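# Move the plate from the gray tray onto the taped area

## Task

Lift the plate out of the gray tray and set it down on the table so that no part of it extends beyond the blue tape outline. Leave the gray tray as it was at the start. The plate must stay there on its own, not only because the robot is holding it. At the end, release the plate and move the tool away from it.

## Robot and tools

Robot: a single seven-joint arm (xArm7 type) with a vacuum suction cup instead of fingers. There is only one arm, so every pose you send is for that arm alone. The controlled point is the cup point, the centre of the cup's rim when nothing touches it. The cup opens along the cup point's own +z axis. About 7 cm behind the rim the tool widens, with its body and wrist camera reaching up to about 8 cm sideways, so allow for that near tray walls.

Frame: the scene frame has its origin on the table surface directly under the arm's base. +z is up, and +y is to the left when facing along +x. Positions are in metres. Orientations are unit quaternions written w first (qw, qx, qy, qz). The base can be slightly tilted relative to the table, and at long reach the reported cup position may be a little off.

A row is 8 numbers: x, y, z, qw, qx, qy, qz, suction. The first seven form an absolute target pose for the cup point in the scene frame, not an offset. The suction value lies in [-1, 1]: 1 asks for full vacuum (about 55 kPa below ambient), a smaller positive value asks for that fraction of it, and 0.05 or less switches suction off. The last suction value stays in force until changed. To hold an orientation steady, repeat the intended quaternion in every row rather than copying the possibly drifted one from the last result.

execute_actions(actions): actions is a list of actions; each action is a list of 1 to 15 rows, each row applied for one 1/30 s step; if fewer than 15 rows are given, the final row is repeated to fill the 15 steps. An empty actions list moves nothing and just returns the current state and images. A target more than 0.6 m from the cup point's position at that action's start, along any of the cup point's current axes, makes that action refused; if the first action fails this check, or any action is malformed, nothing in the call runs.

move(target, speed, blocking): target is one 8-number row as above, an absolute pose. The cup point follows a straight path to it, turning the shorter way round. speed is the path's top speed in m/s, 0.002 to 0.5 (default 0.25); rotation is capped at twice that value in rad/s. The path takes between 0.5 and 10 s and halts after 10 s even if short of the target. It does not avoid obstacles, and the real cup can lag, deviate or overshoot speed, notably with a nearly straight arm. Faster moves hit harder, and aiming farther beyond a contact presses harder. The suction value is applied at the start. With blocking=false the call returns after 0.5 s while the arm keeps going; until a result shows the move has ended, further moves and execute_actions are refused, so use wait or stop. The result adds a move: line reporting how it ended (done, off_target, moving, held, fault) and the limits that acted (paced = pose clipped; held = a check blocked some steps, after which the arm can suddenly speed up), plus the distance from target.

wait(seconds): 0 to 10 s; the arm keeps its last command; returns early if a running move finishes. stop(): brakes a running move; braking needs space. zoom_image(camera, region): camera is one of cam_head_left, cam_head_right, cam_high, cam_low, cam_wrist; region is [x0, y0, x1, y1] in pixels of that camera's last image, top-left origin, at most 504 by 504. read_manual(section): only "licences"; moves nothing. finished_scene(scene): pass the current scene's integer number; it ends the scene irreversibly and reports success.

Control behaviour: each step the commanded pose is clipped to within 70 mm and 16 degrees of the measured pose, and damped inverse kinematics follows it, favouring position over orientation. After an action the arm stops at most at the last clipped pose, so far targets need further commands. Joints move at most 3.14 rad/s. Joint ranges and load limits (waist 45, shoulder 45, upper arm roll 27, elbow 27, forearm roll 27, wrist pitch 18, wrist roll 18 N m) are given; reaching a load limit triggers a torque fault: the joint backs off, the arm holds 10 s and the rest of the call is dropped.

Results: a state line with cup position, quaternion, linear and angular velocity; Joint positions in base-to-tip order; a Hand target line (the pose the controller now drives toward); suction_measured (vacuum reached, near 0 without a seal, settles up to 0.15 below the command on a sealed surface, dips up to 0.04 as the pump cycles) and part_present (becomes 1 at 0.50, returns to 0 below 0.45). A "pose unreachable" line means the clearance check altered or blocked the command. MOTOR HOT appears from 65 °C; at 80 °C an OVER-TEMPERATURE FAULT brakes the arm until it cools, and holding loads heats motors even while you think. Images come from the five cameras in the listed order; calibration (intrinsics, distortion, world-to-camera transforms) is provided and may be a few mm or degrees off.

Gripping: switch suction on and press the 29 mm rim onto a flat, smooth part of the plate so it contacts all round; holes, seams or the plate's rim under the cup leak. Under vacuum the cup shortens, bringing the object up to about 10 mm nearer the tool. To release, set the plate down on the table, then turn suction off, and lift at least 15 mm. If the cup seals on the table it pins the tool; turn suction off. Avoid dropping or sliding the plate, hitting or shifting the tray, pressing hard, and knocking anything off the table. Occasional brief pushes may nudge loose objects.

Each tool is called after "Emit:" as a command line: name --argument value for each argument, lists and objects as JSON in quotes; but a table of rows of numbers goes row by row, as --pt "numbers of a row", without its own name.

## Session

Emit:
execute_actions --actions '[]'

Scene clock: 0.00 s.
end_effector_position=(+0.3980, +0.0065, +0.2972) suction_measured=0.00 part_present=0 end_effector_quat_wxyz=(+0.003, -0.006, +1.000, -0.002) end_effector_velocity=(+0.000, -0.000, +0.000) end_effector_angular_velocity=(-0.000, -0.000, -0.000)
Joint positions: [-0.001 -0.251 -0.002  0.918  0.002  1.169  2.355]
Joint velocities: [-0. -0.  0. -0.  0. -0.  0.]
Motor temperatures (°C, as the motors report them): [36 30 32 37 31 34 34]
Hand target: +0.398, +0.006, +0.297; +0.003, -0.006, +1.000, -0.002
camera_calibration (this result's frames):
cam_wrist: T_world_to_cam=[[0.0194839, -0.999314, -0.0314965, 0.0179256], [-0.925328, -0.0299547, 0.377982, 0.261263], [-0.378666, 0.02178, -0.925277, 0.526006], [0, 0, 0, 1]] pos_world=[0.440586, 0.0142829, 0.388513]

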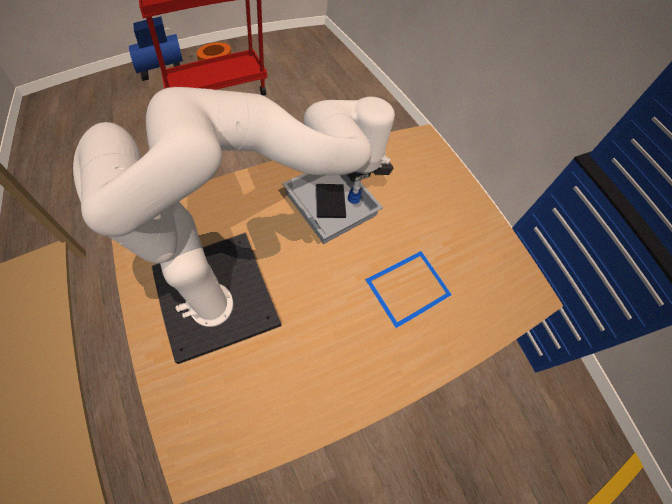

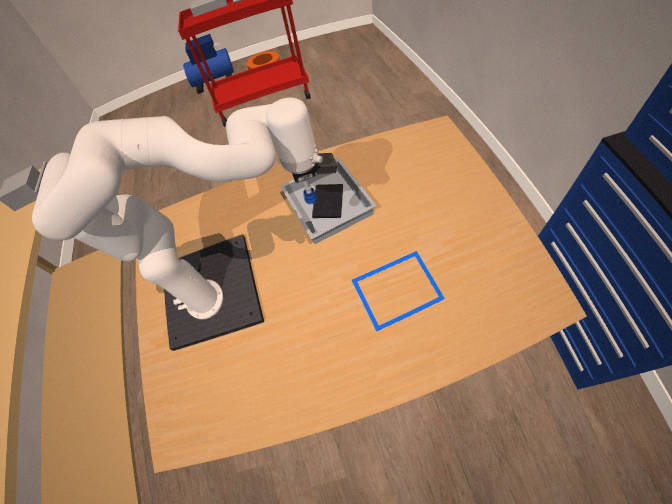

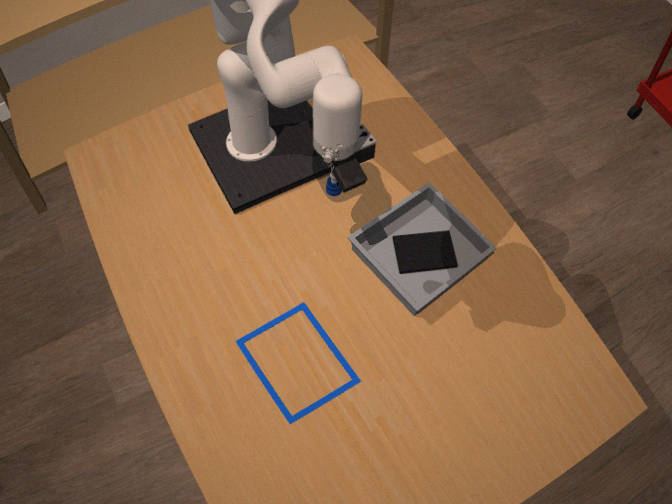

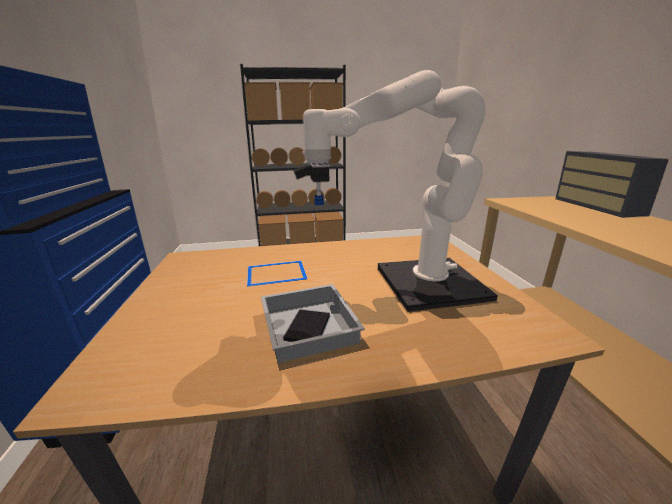

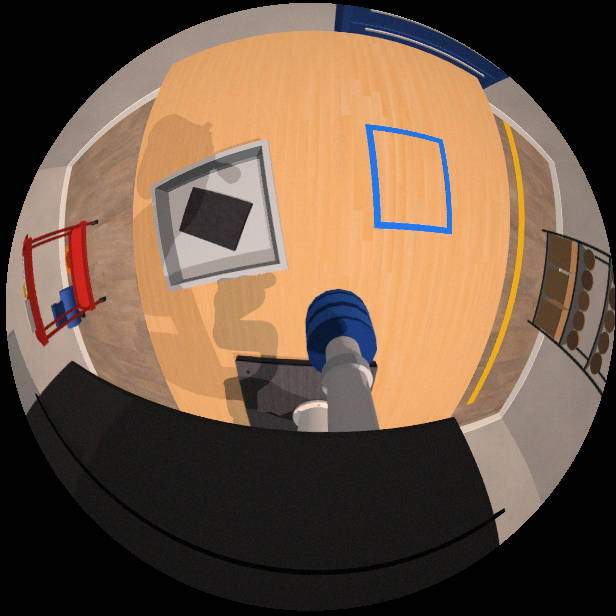

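Emit:
zoom_image --camera "cam_head_right" --region '[270, 150, 460, 340]'

Emit:
zoom_image --camera "cam_high" --region '[220, 170, 520, 430]'

Emit:
zoom_image --camera "cam_low" --region '[240, 270, 390, 370]'

Region (270, 150, 460, 340) of cam_head_right's 672x504 image, scaled by 2.653, with more detail than that image has.

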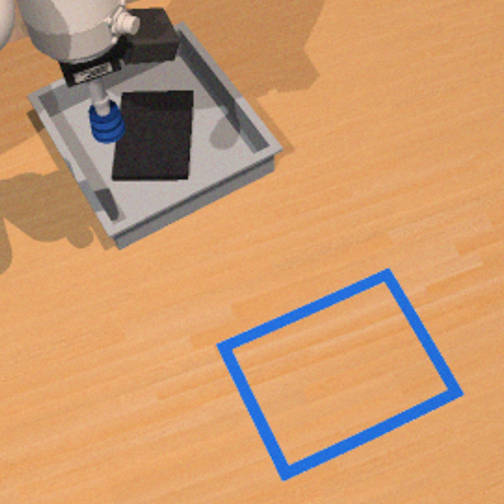

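Region (220, 170, 520, 430) of cam_high's 672x504 image, scaled by 1.680, with more detail than that image has; it fills the top 437 rows of this view, and the rest is white.

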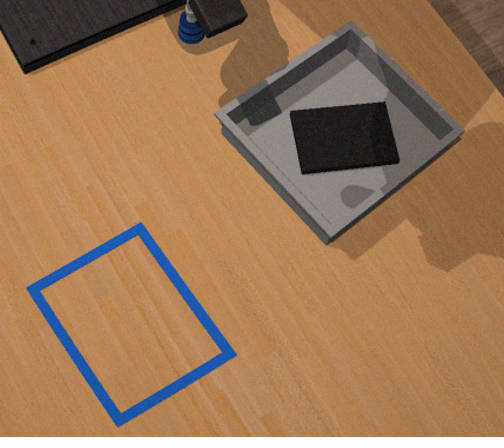

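Region (240, 270, 390, 370) of cam_low's 672x504 image, scaled by 3.360, with more detail than that image has.

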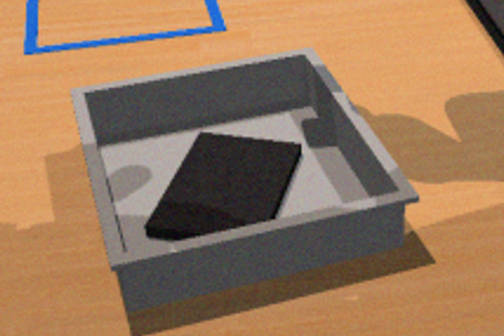

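Emit:
move --target '[0.476,0.219,0.06,0,0.191,0.982,0,0]' --speed 0.3

Scene clock: 23.83 s.
end_effector_position=(+0.4770, +0.2179, +0.0608) suction_measured=0.00 part_present=0 end_effector_quat_wxyz=(+0.001, +0.191, +0.981, -0.001) end_effector_velocity=(-0.003, +0.003, -0.004) end_effector_angular_velocity=(-0.002, +0.007, +0.006)
Joint positions: [ 0.251  0.507  0.165  1.124 -0.125  0.63   3.254]
Joint velocities: [ 0.005  0.007  0.002  0.001 -0.001  0.001  0.002]
Motor temperatures (°C, as the motors report them): [36 30 32 42 31 34 34]
Hand target: +0.477, +0.218, +0.060; +0.000, +0.191, +0.982, -0.001
Off the commanded pose: 0.002 m, 0 deg.
move: done
camera_calibration (this result's frames):
cam_wrist: T_world_to_cam=[[-0.368555, -0.928988, -0.0338829, 0.390175], [-0.863481, 0.32861, 0.382644, 0.322131], [-0.344338, 0.170283, -0.923274, 0.283668], [0, 0, 0, 1]] pos_world=[0.519633, 0.208308, 0.151862]

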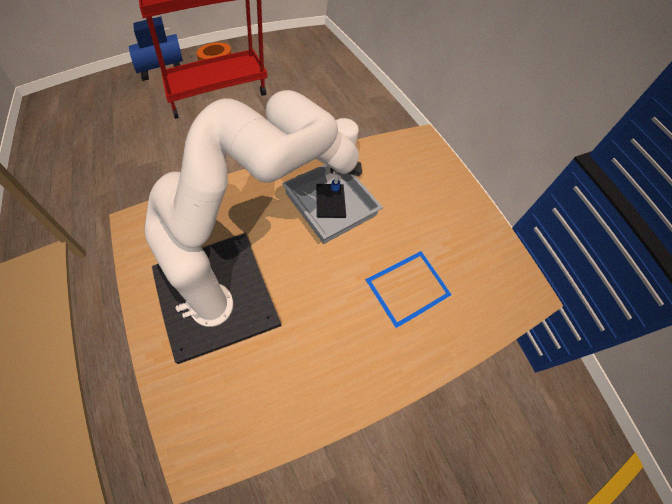

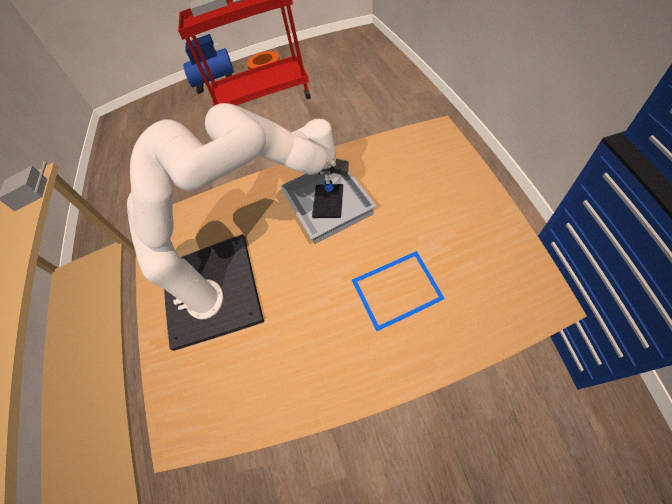

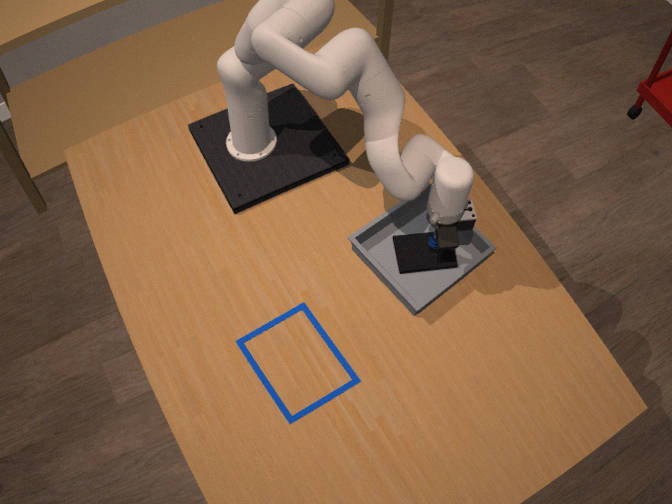

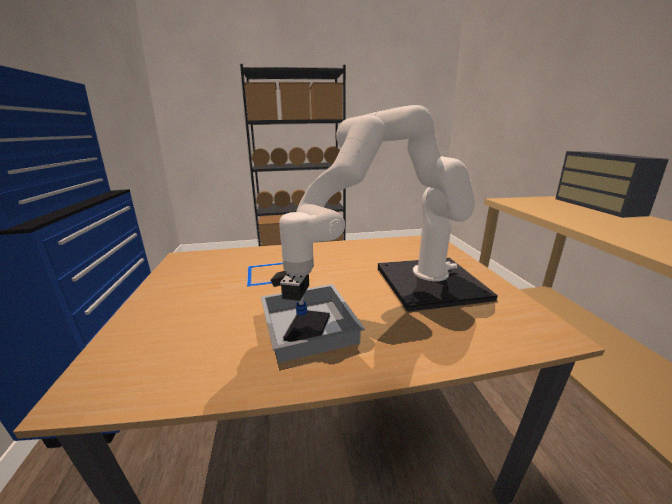

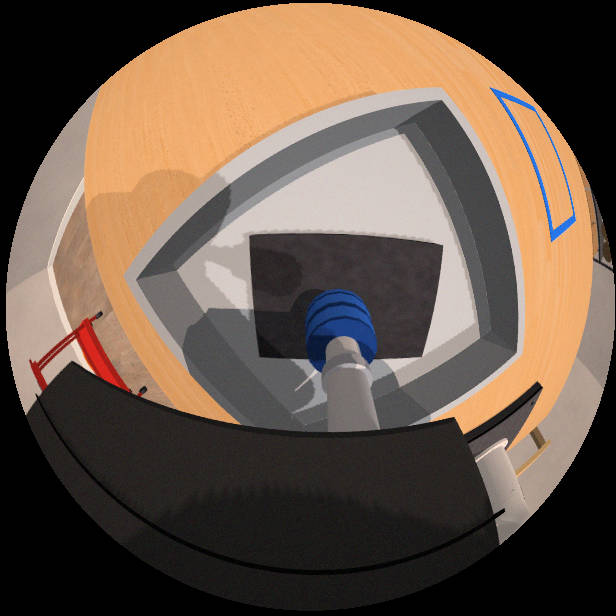

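Emit:
move --target '[0.475,0.214,0.022,0,0.191,0.982,0,1]' --speed 0.08

Emit:
move --target '[0.475,0.214,0.009,0,0.191,0.982,0,1]' --speed 0.015

Scene clock: 31.27 s.
end_effector_position=(+0.4753, +0.2141, +0.0224) suction_measured=0.00 part_present=0 end_effector_quat_wxyz=(+0.000, +0.191, +0.982, +0.000) end_effector_velocity=(-0.000, -0.000, -0.001) end_effector_angular_velocity=(-0.000, +0.000, +0.000)
Joint positions: [ 0.256  0.588  0.149  1.117 -0.145  0.541  3.26 ]
Joint velocities: [ 0.     0.002 -0.    -0.    -0.001 -0.002  0.001]
Motor temperatures (°C, as the motors report them): [36 31 32 42 31 34 34]
Hand target: +0.475, +0.214, +0.022; +0.000, +0.191, +0.982, -0.000
Off the commanded pose: 0.001 m, 0 deg.
move: done
camera_calibration (this result's frames):
cam_wrist: T_world_to_cam=[[-0.367445, -0.92935, -0.0359589, 0.384247], [-0.863894, 0.326734, 0.383316, 0.337114], [-0.344486, 0.171912, -0.922917, 0.248024], [0, 0, 0, 1]] pos_world=[0.517861, 0.204315, 0.113501]

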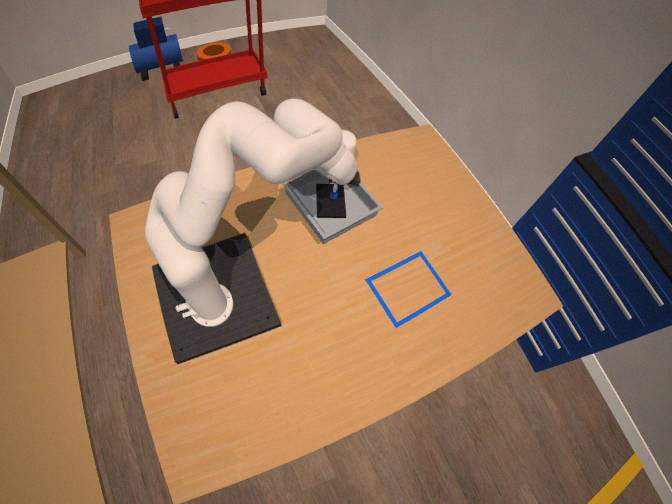

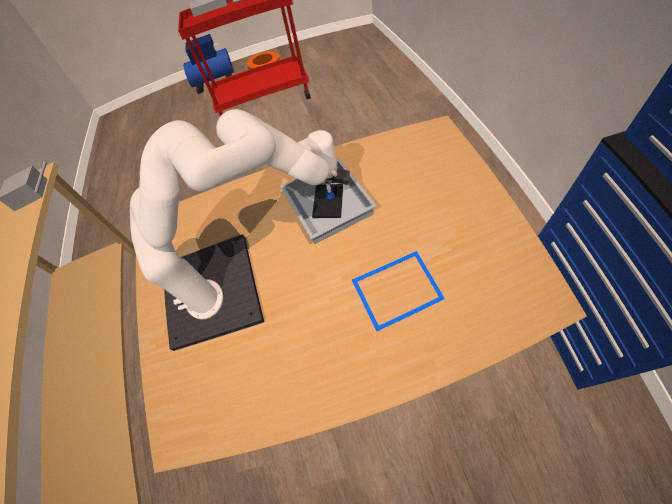

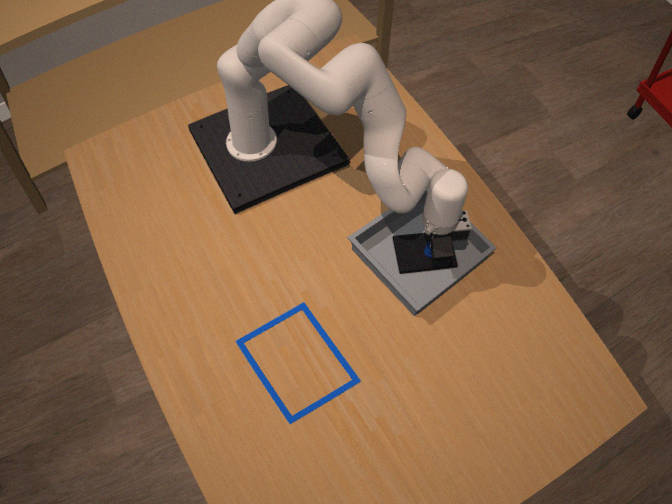

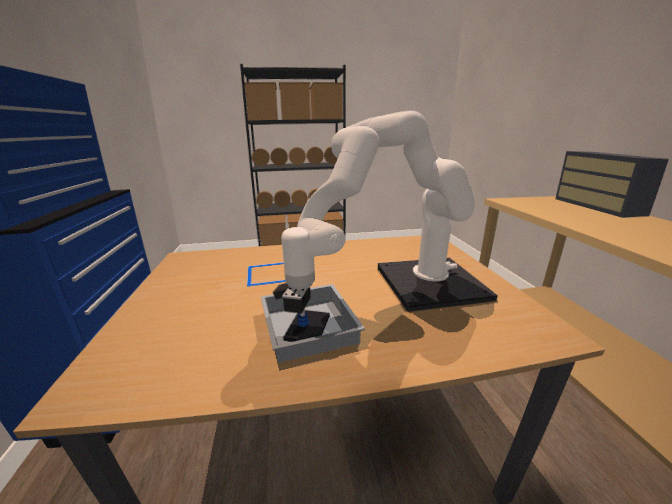

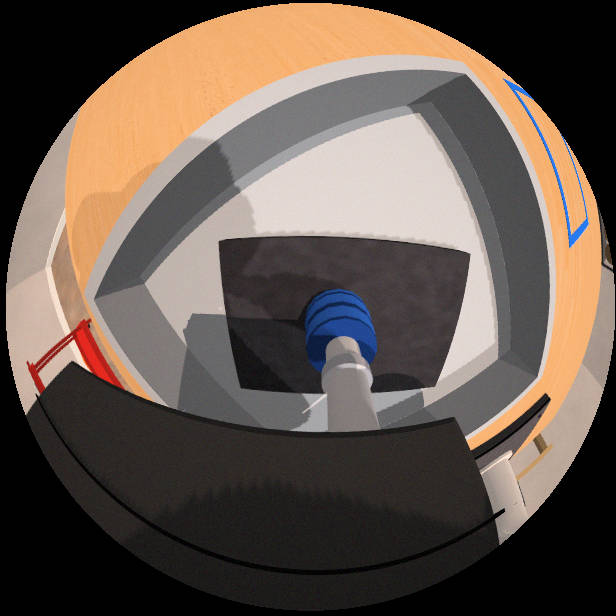

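Scene clock: 32.40 s.
end_effector_position=(+0.4750, +0.2140, +0.0090) suction_measured=0.79 part_present=1 end_effector_quat_wxyz=(-0.000, +0.191, +0.982, -0.000) end_effector_velocity=(+0.002, +0.000, +0.002) end_effector_angular_velocity=(+0.002, -0.006, -0.000)
Joint positions: [ 0.262  0.621  0.143  1.123 -0.152  0.515  3.265]
Joint velocities: [-0.    -0.001 -0.     0.003 -0.    -0.003 -0.   ]
Motor temperatures (°C, as the motors report them): [36 31 32 42 31 34 34]
Hand target: +0.475, +0.214, +0.009; +0.000, +0.191, +0.982, -0.000
Off the commanded pose: 0.000 m, 0 deg.
move: done
camera_calibration (this result's frames):
cam_wrist: T_world_to_cam=[[-0.367523, -0.92934, -0.035421, 0.383555], [-0.863513, 0.326852, 0.384075, 0.341832], [-0.345359, 0.171743, -0.922622, 0.236008], [0, 0, 0, 1]] pos_world=[0.51765, 0.204192, 0.100043]

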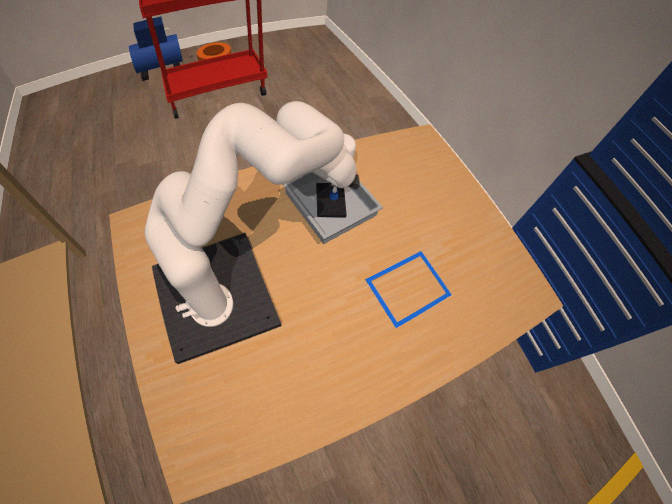

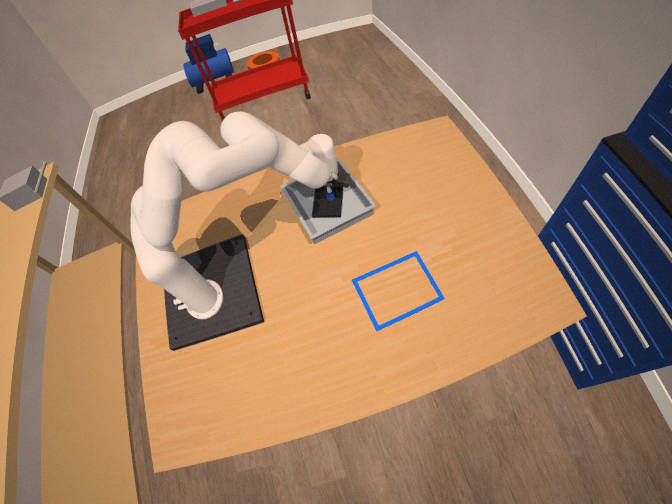

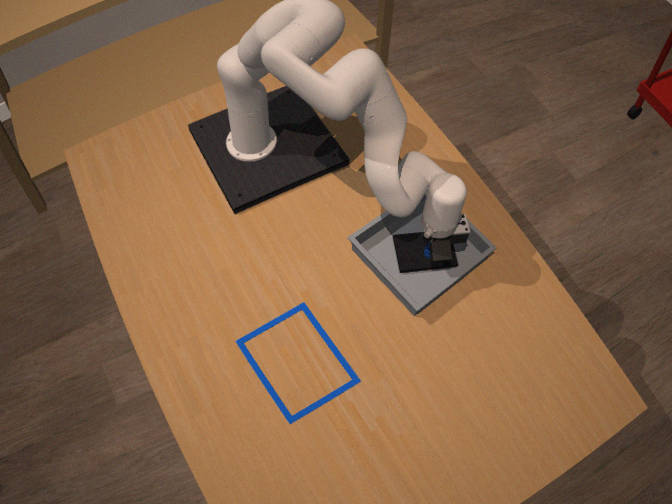

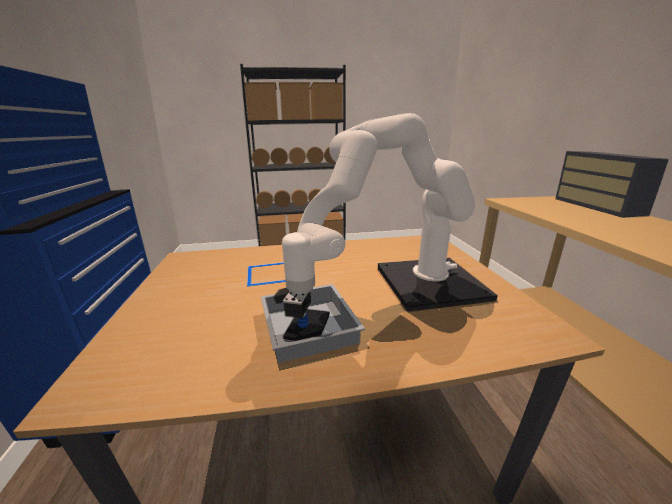

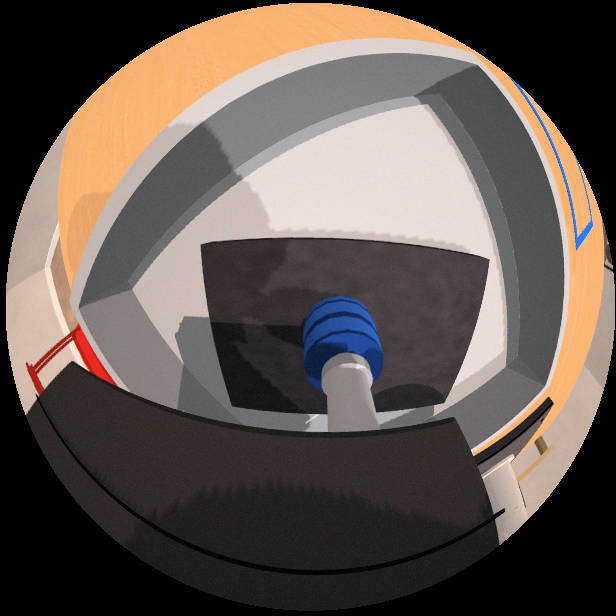

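Emit:
move --target '[0.475,0.214,0.09,0,0.191,0.982,0,1]' --speed 0.1

Emit:
move --target '[0.563,-0.163,0.07,0,0.672,0.740,0,1]' --speed 0.2

Emit:
move --target '[0.563,-0.163,0.012,0,0.672,0.740,0,1]' --speed 0.07

Scene clock: 39.20 s.
end_effector_position=(+0.4746, +0.2140, +0.0894) suction_measured=0.99 part_present=1 end_effector_quat_wxyz=(-0.001, +0.191, +0.982, -0.000) end_effector_velocity=(+0.000, -0.000, +0.001) end_effector_angular_velocity=(+0.000, -0.000, -0.001)
Joint positions: [ 0.235  0.436  0.178  1.113 -0.103  0.69   3.231]
Joint velocities: [-0.001 -0.002  0.     0.001  0.001  0.003 -0.   ]
Motor temperatures (°C, as the motors report them): [36 31 32 42 31 34 34]
Hand target: +0.475, +0.214, +0.090; -0.000, +0.191, +0.982, +0.000
Off the commanded pose: 0.001 m, 0 deg.
move: done
camera_calibration (this result's frames):
cam_wrist: T_world_to_cam=[[-0.367611, -0.929312, -0.0352417, 0.386325], [-0.863037, 0.326786, 0.385198, 0.310364], [-0.346453, 0.172018, -0.922161, 0.31045], [0, 0, 0, 1]] pos_world=[0.517429, 0.204191, 0.180347]

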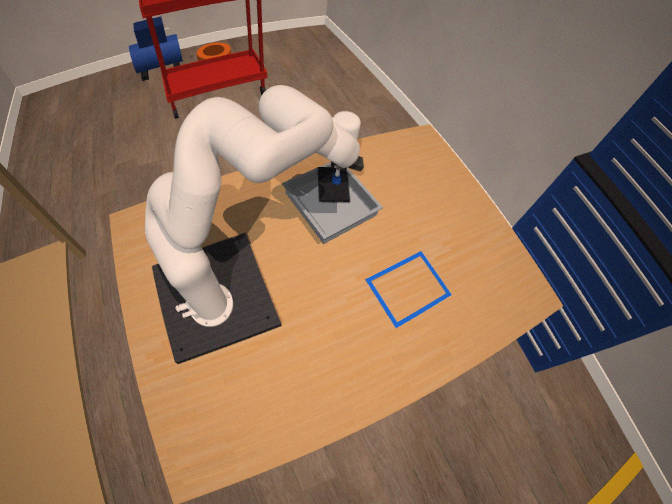

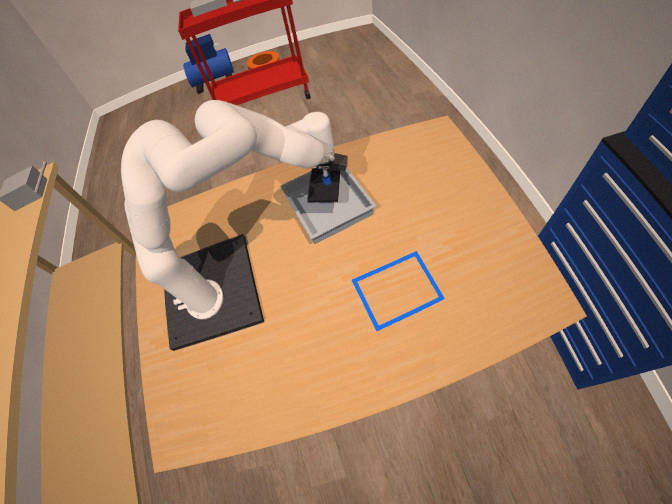

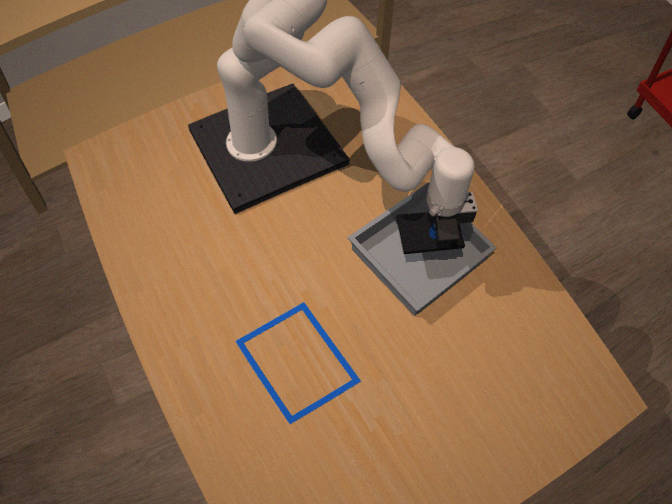

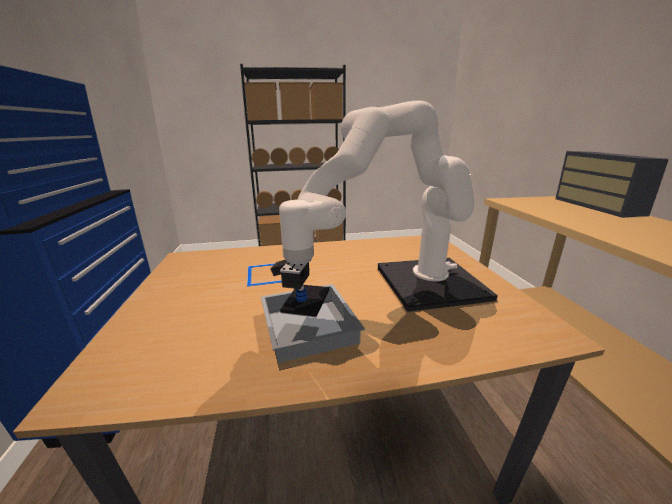

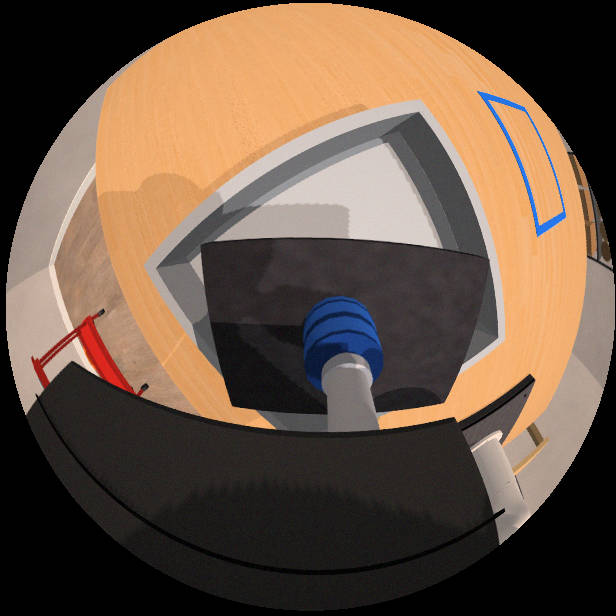

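Scene clock: 42.37 s.
end_effector_position=(+0.5620, -0.1623, +0.0703) suction_measured=0.99 part_present=1 end_effector_quat_wxyz=(+0.000, +0.672, +0.741, +0.000) end_effector_velocity=(-0.002, -0.007, -0.001) end_effector_angular_velocity=(-0.003, +0.003, -0.011)
Joint positions: [-0.173  0.657 -0.143  1.41   0.132  0.77   3.462]
Joint velocities: [-0.006  0.004 -0.006  0.003 -0.     0.002  0.001]
Motor temperatures (°C, as the motors report them): [36 32 32 42 31 34 34]
Hand target: +0.562, -0.163, +0.070; +0.000, +0.672, +0.740, +0.000
Off the commanded pose: 0.001 m, 0 deg.
move: done
camera_calibration (this result's frames):
cam_wrist: T_world_to_cam=[[-0.993792, -0.105131, -0.0364035, 0.553861], [-0.111036, 0.916687, 0.383869, 0.189302], [-0.00698587, 0.385528, -0.92267, 0.231742], [0, 0, 0, 1]] pos_world=[0.573061, -0.204646, 0.161316]

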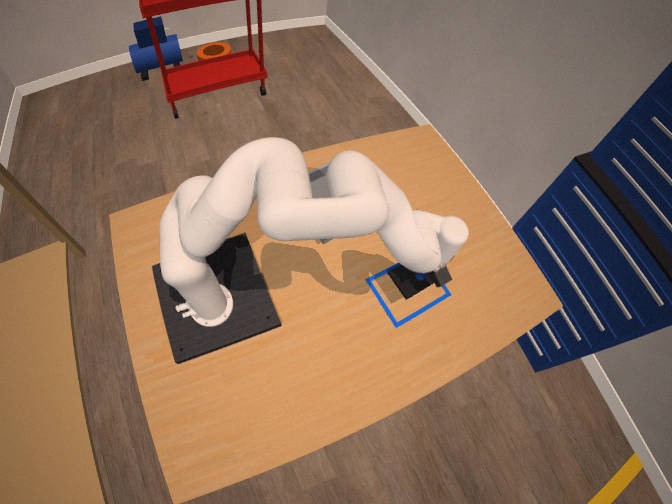

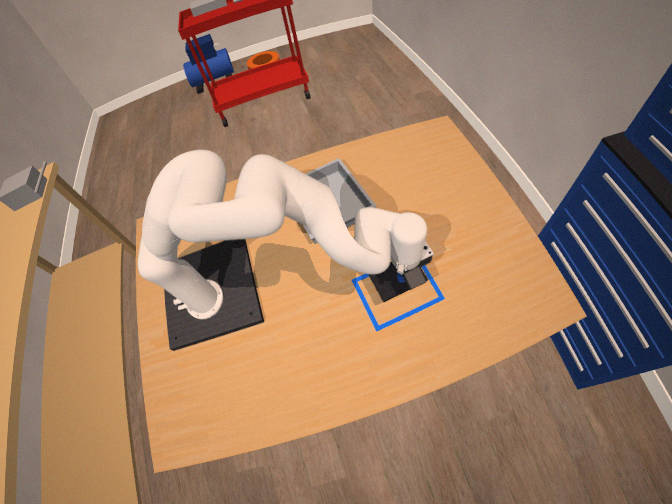

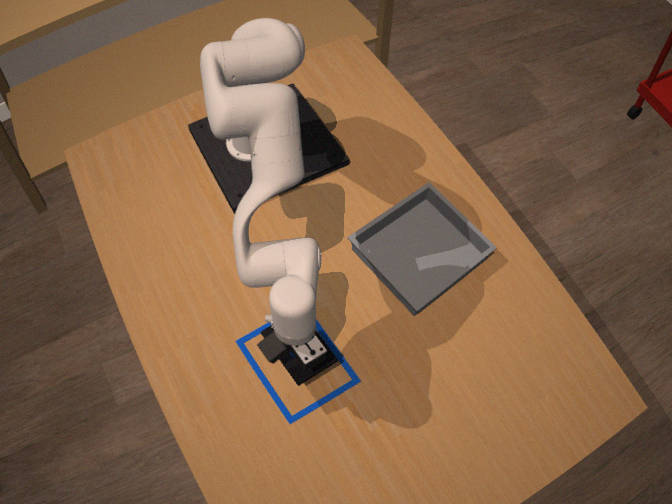

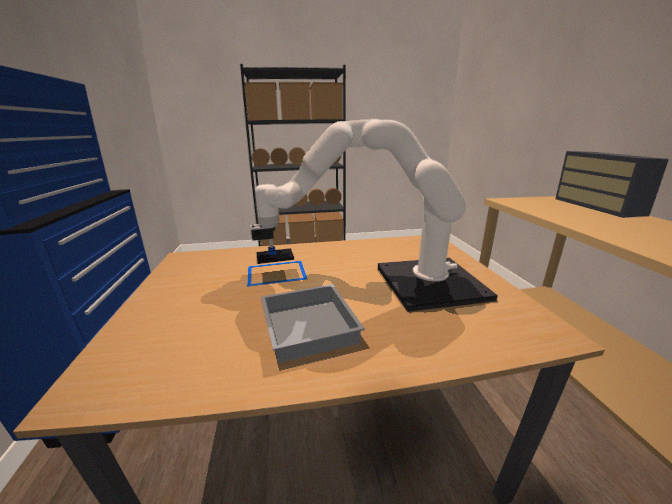

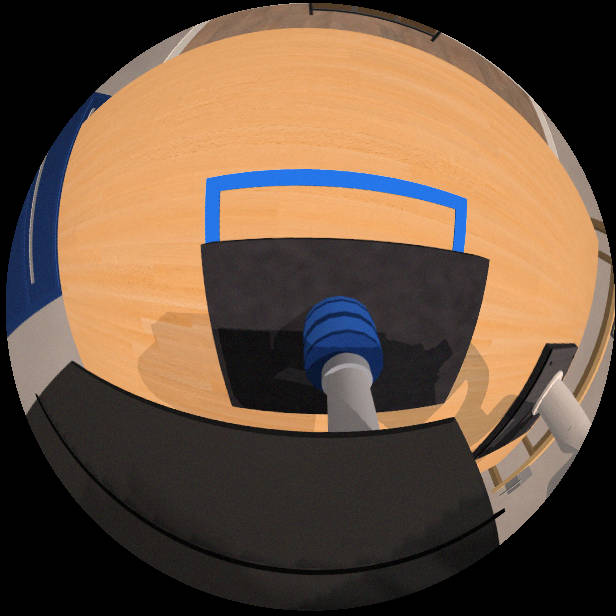

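Scene clock: 43.53 s.
end_effector_position=(+0.5633, -0.1632, +0.0125) suction_measured=0.99 part_present=1 end_effector_quat_wxyz=(+0.001, +0.672, +0.740, +0.000) end_effector_velocity=(-0.000, -0.000, -0.001) end_effector_angular_velocity=(-0.000, +0.000, -0.002)
Joint positions: [-0.184  0.779 -0.127  1.429  0.151  0.666  3.451]
Joint velocities: [-0.001  0.002 -0.     0.001  0.    -0.001  0.002]
Motor temperatures (°C, as the motors report them): [36 32 32 42 31 34 34]
Hand target: +0.563, -0.163, +0.012; +0.000, +0.672, +0.740, -0.000
Off the commanded pose: 0.001 m, 0 deg.
move: done
camera_calibration (this result's frames):
cam_wrist: T_world_to_cam=[[-0.993951, -0.10364, -0.0363435, 0.553274], [-0.109641, 0.917084, 0.383321, 0.211709], [-0.00639749, 0.384987, -0.9229, 0.178421], [0, 0, 0, 1]] pos_world=[0.57428, -0.205503, 0.10362]

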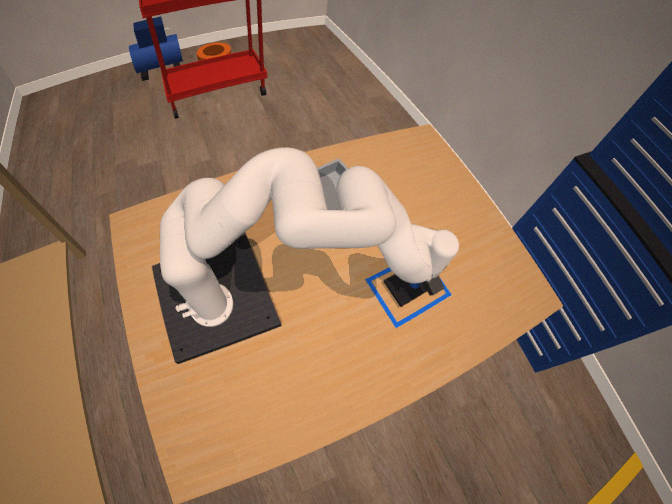

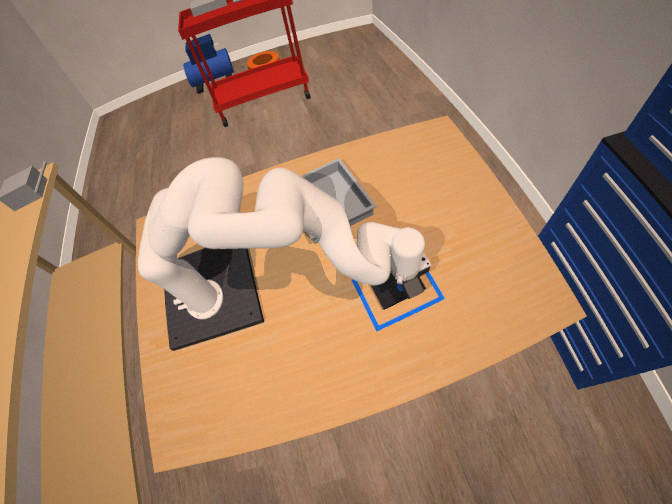

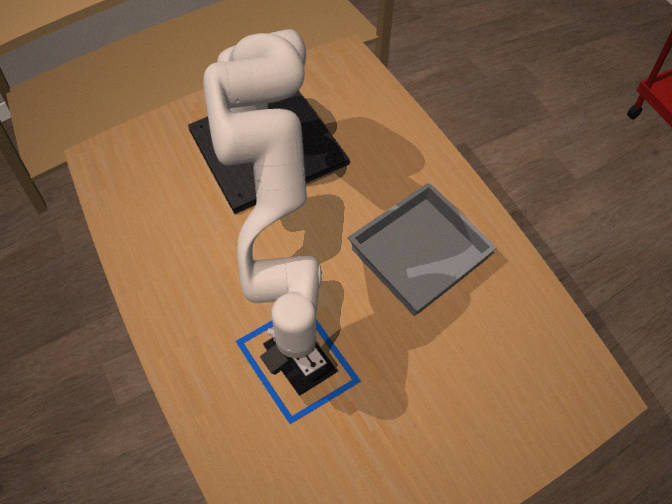

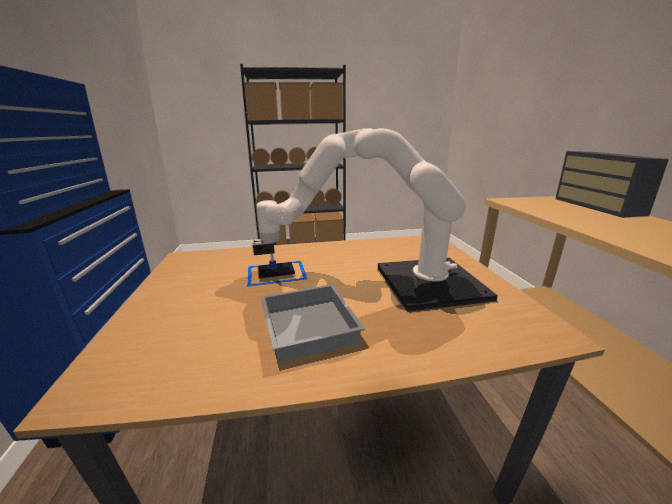

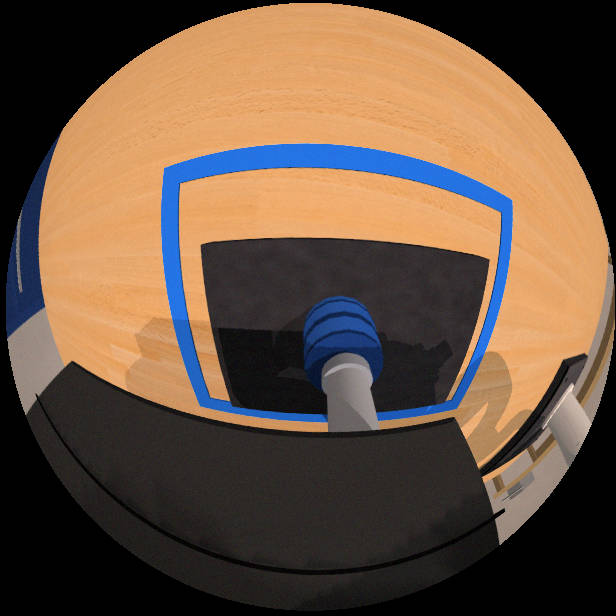

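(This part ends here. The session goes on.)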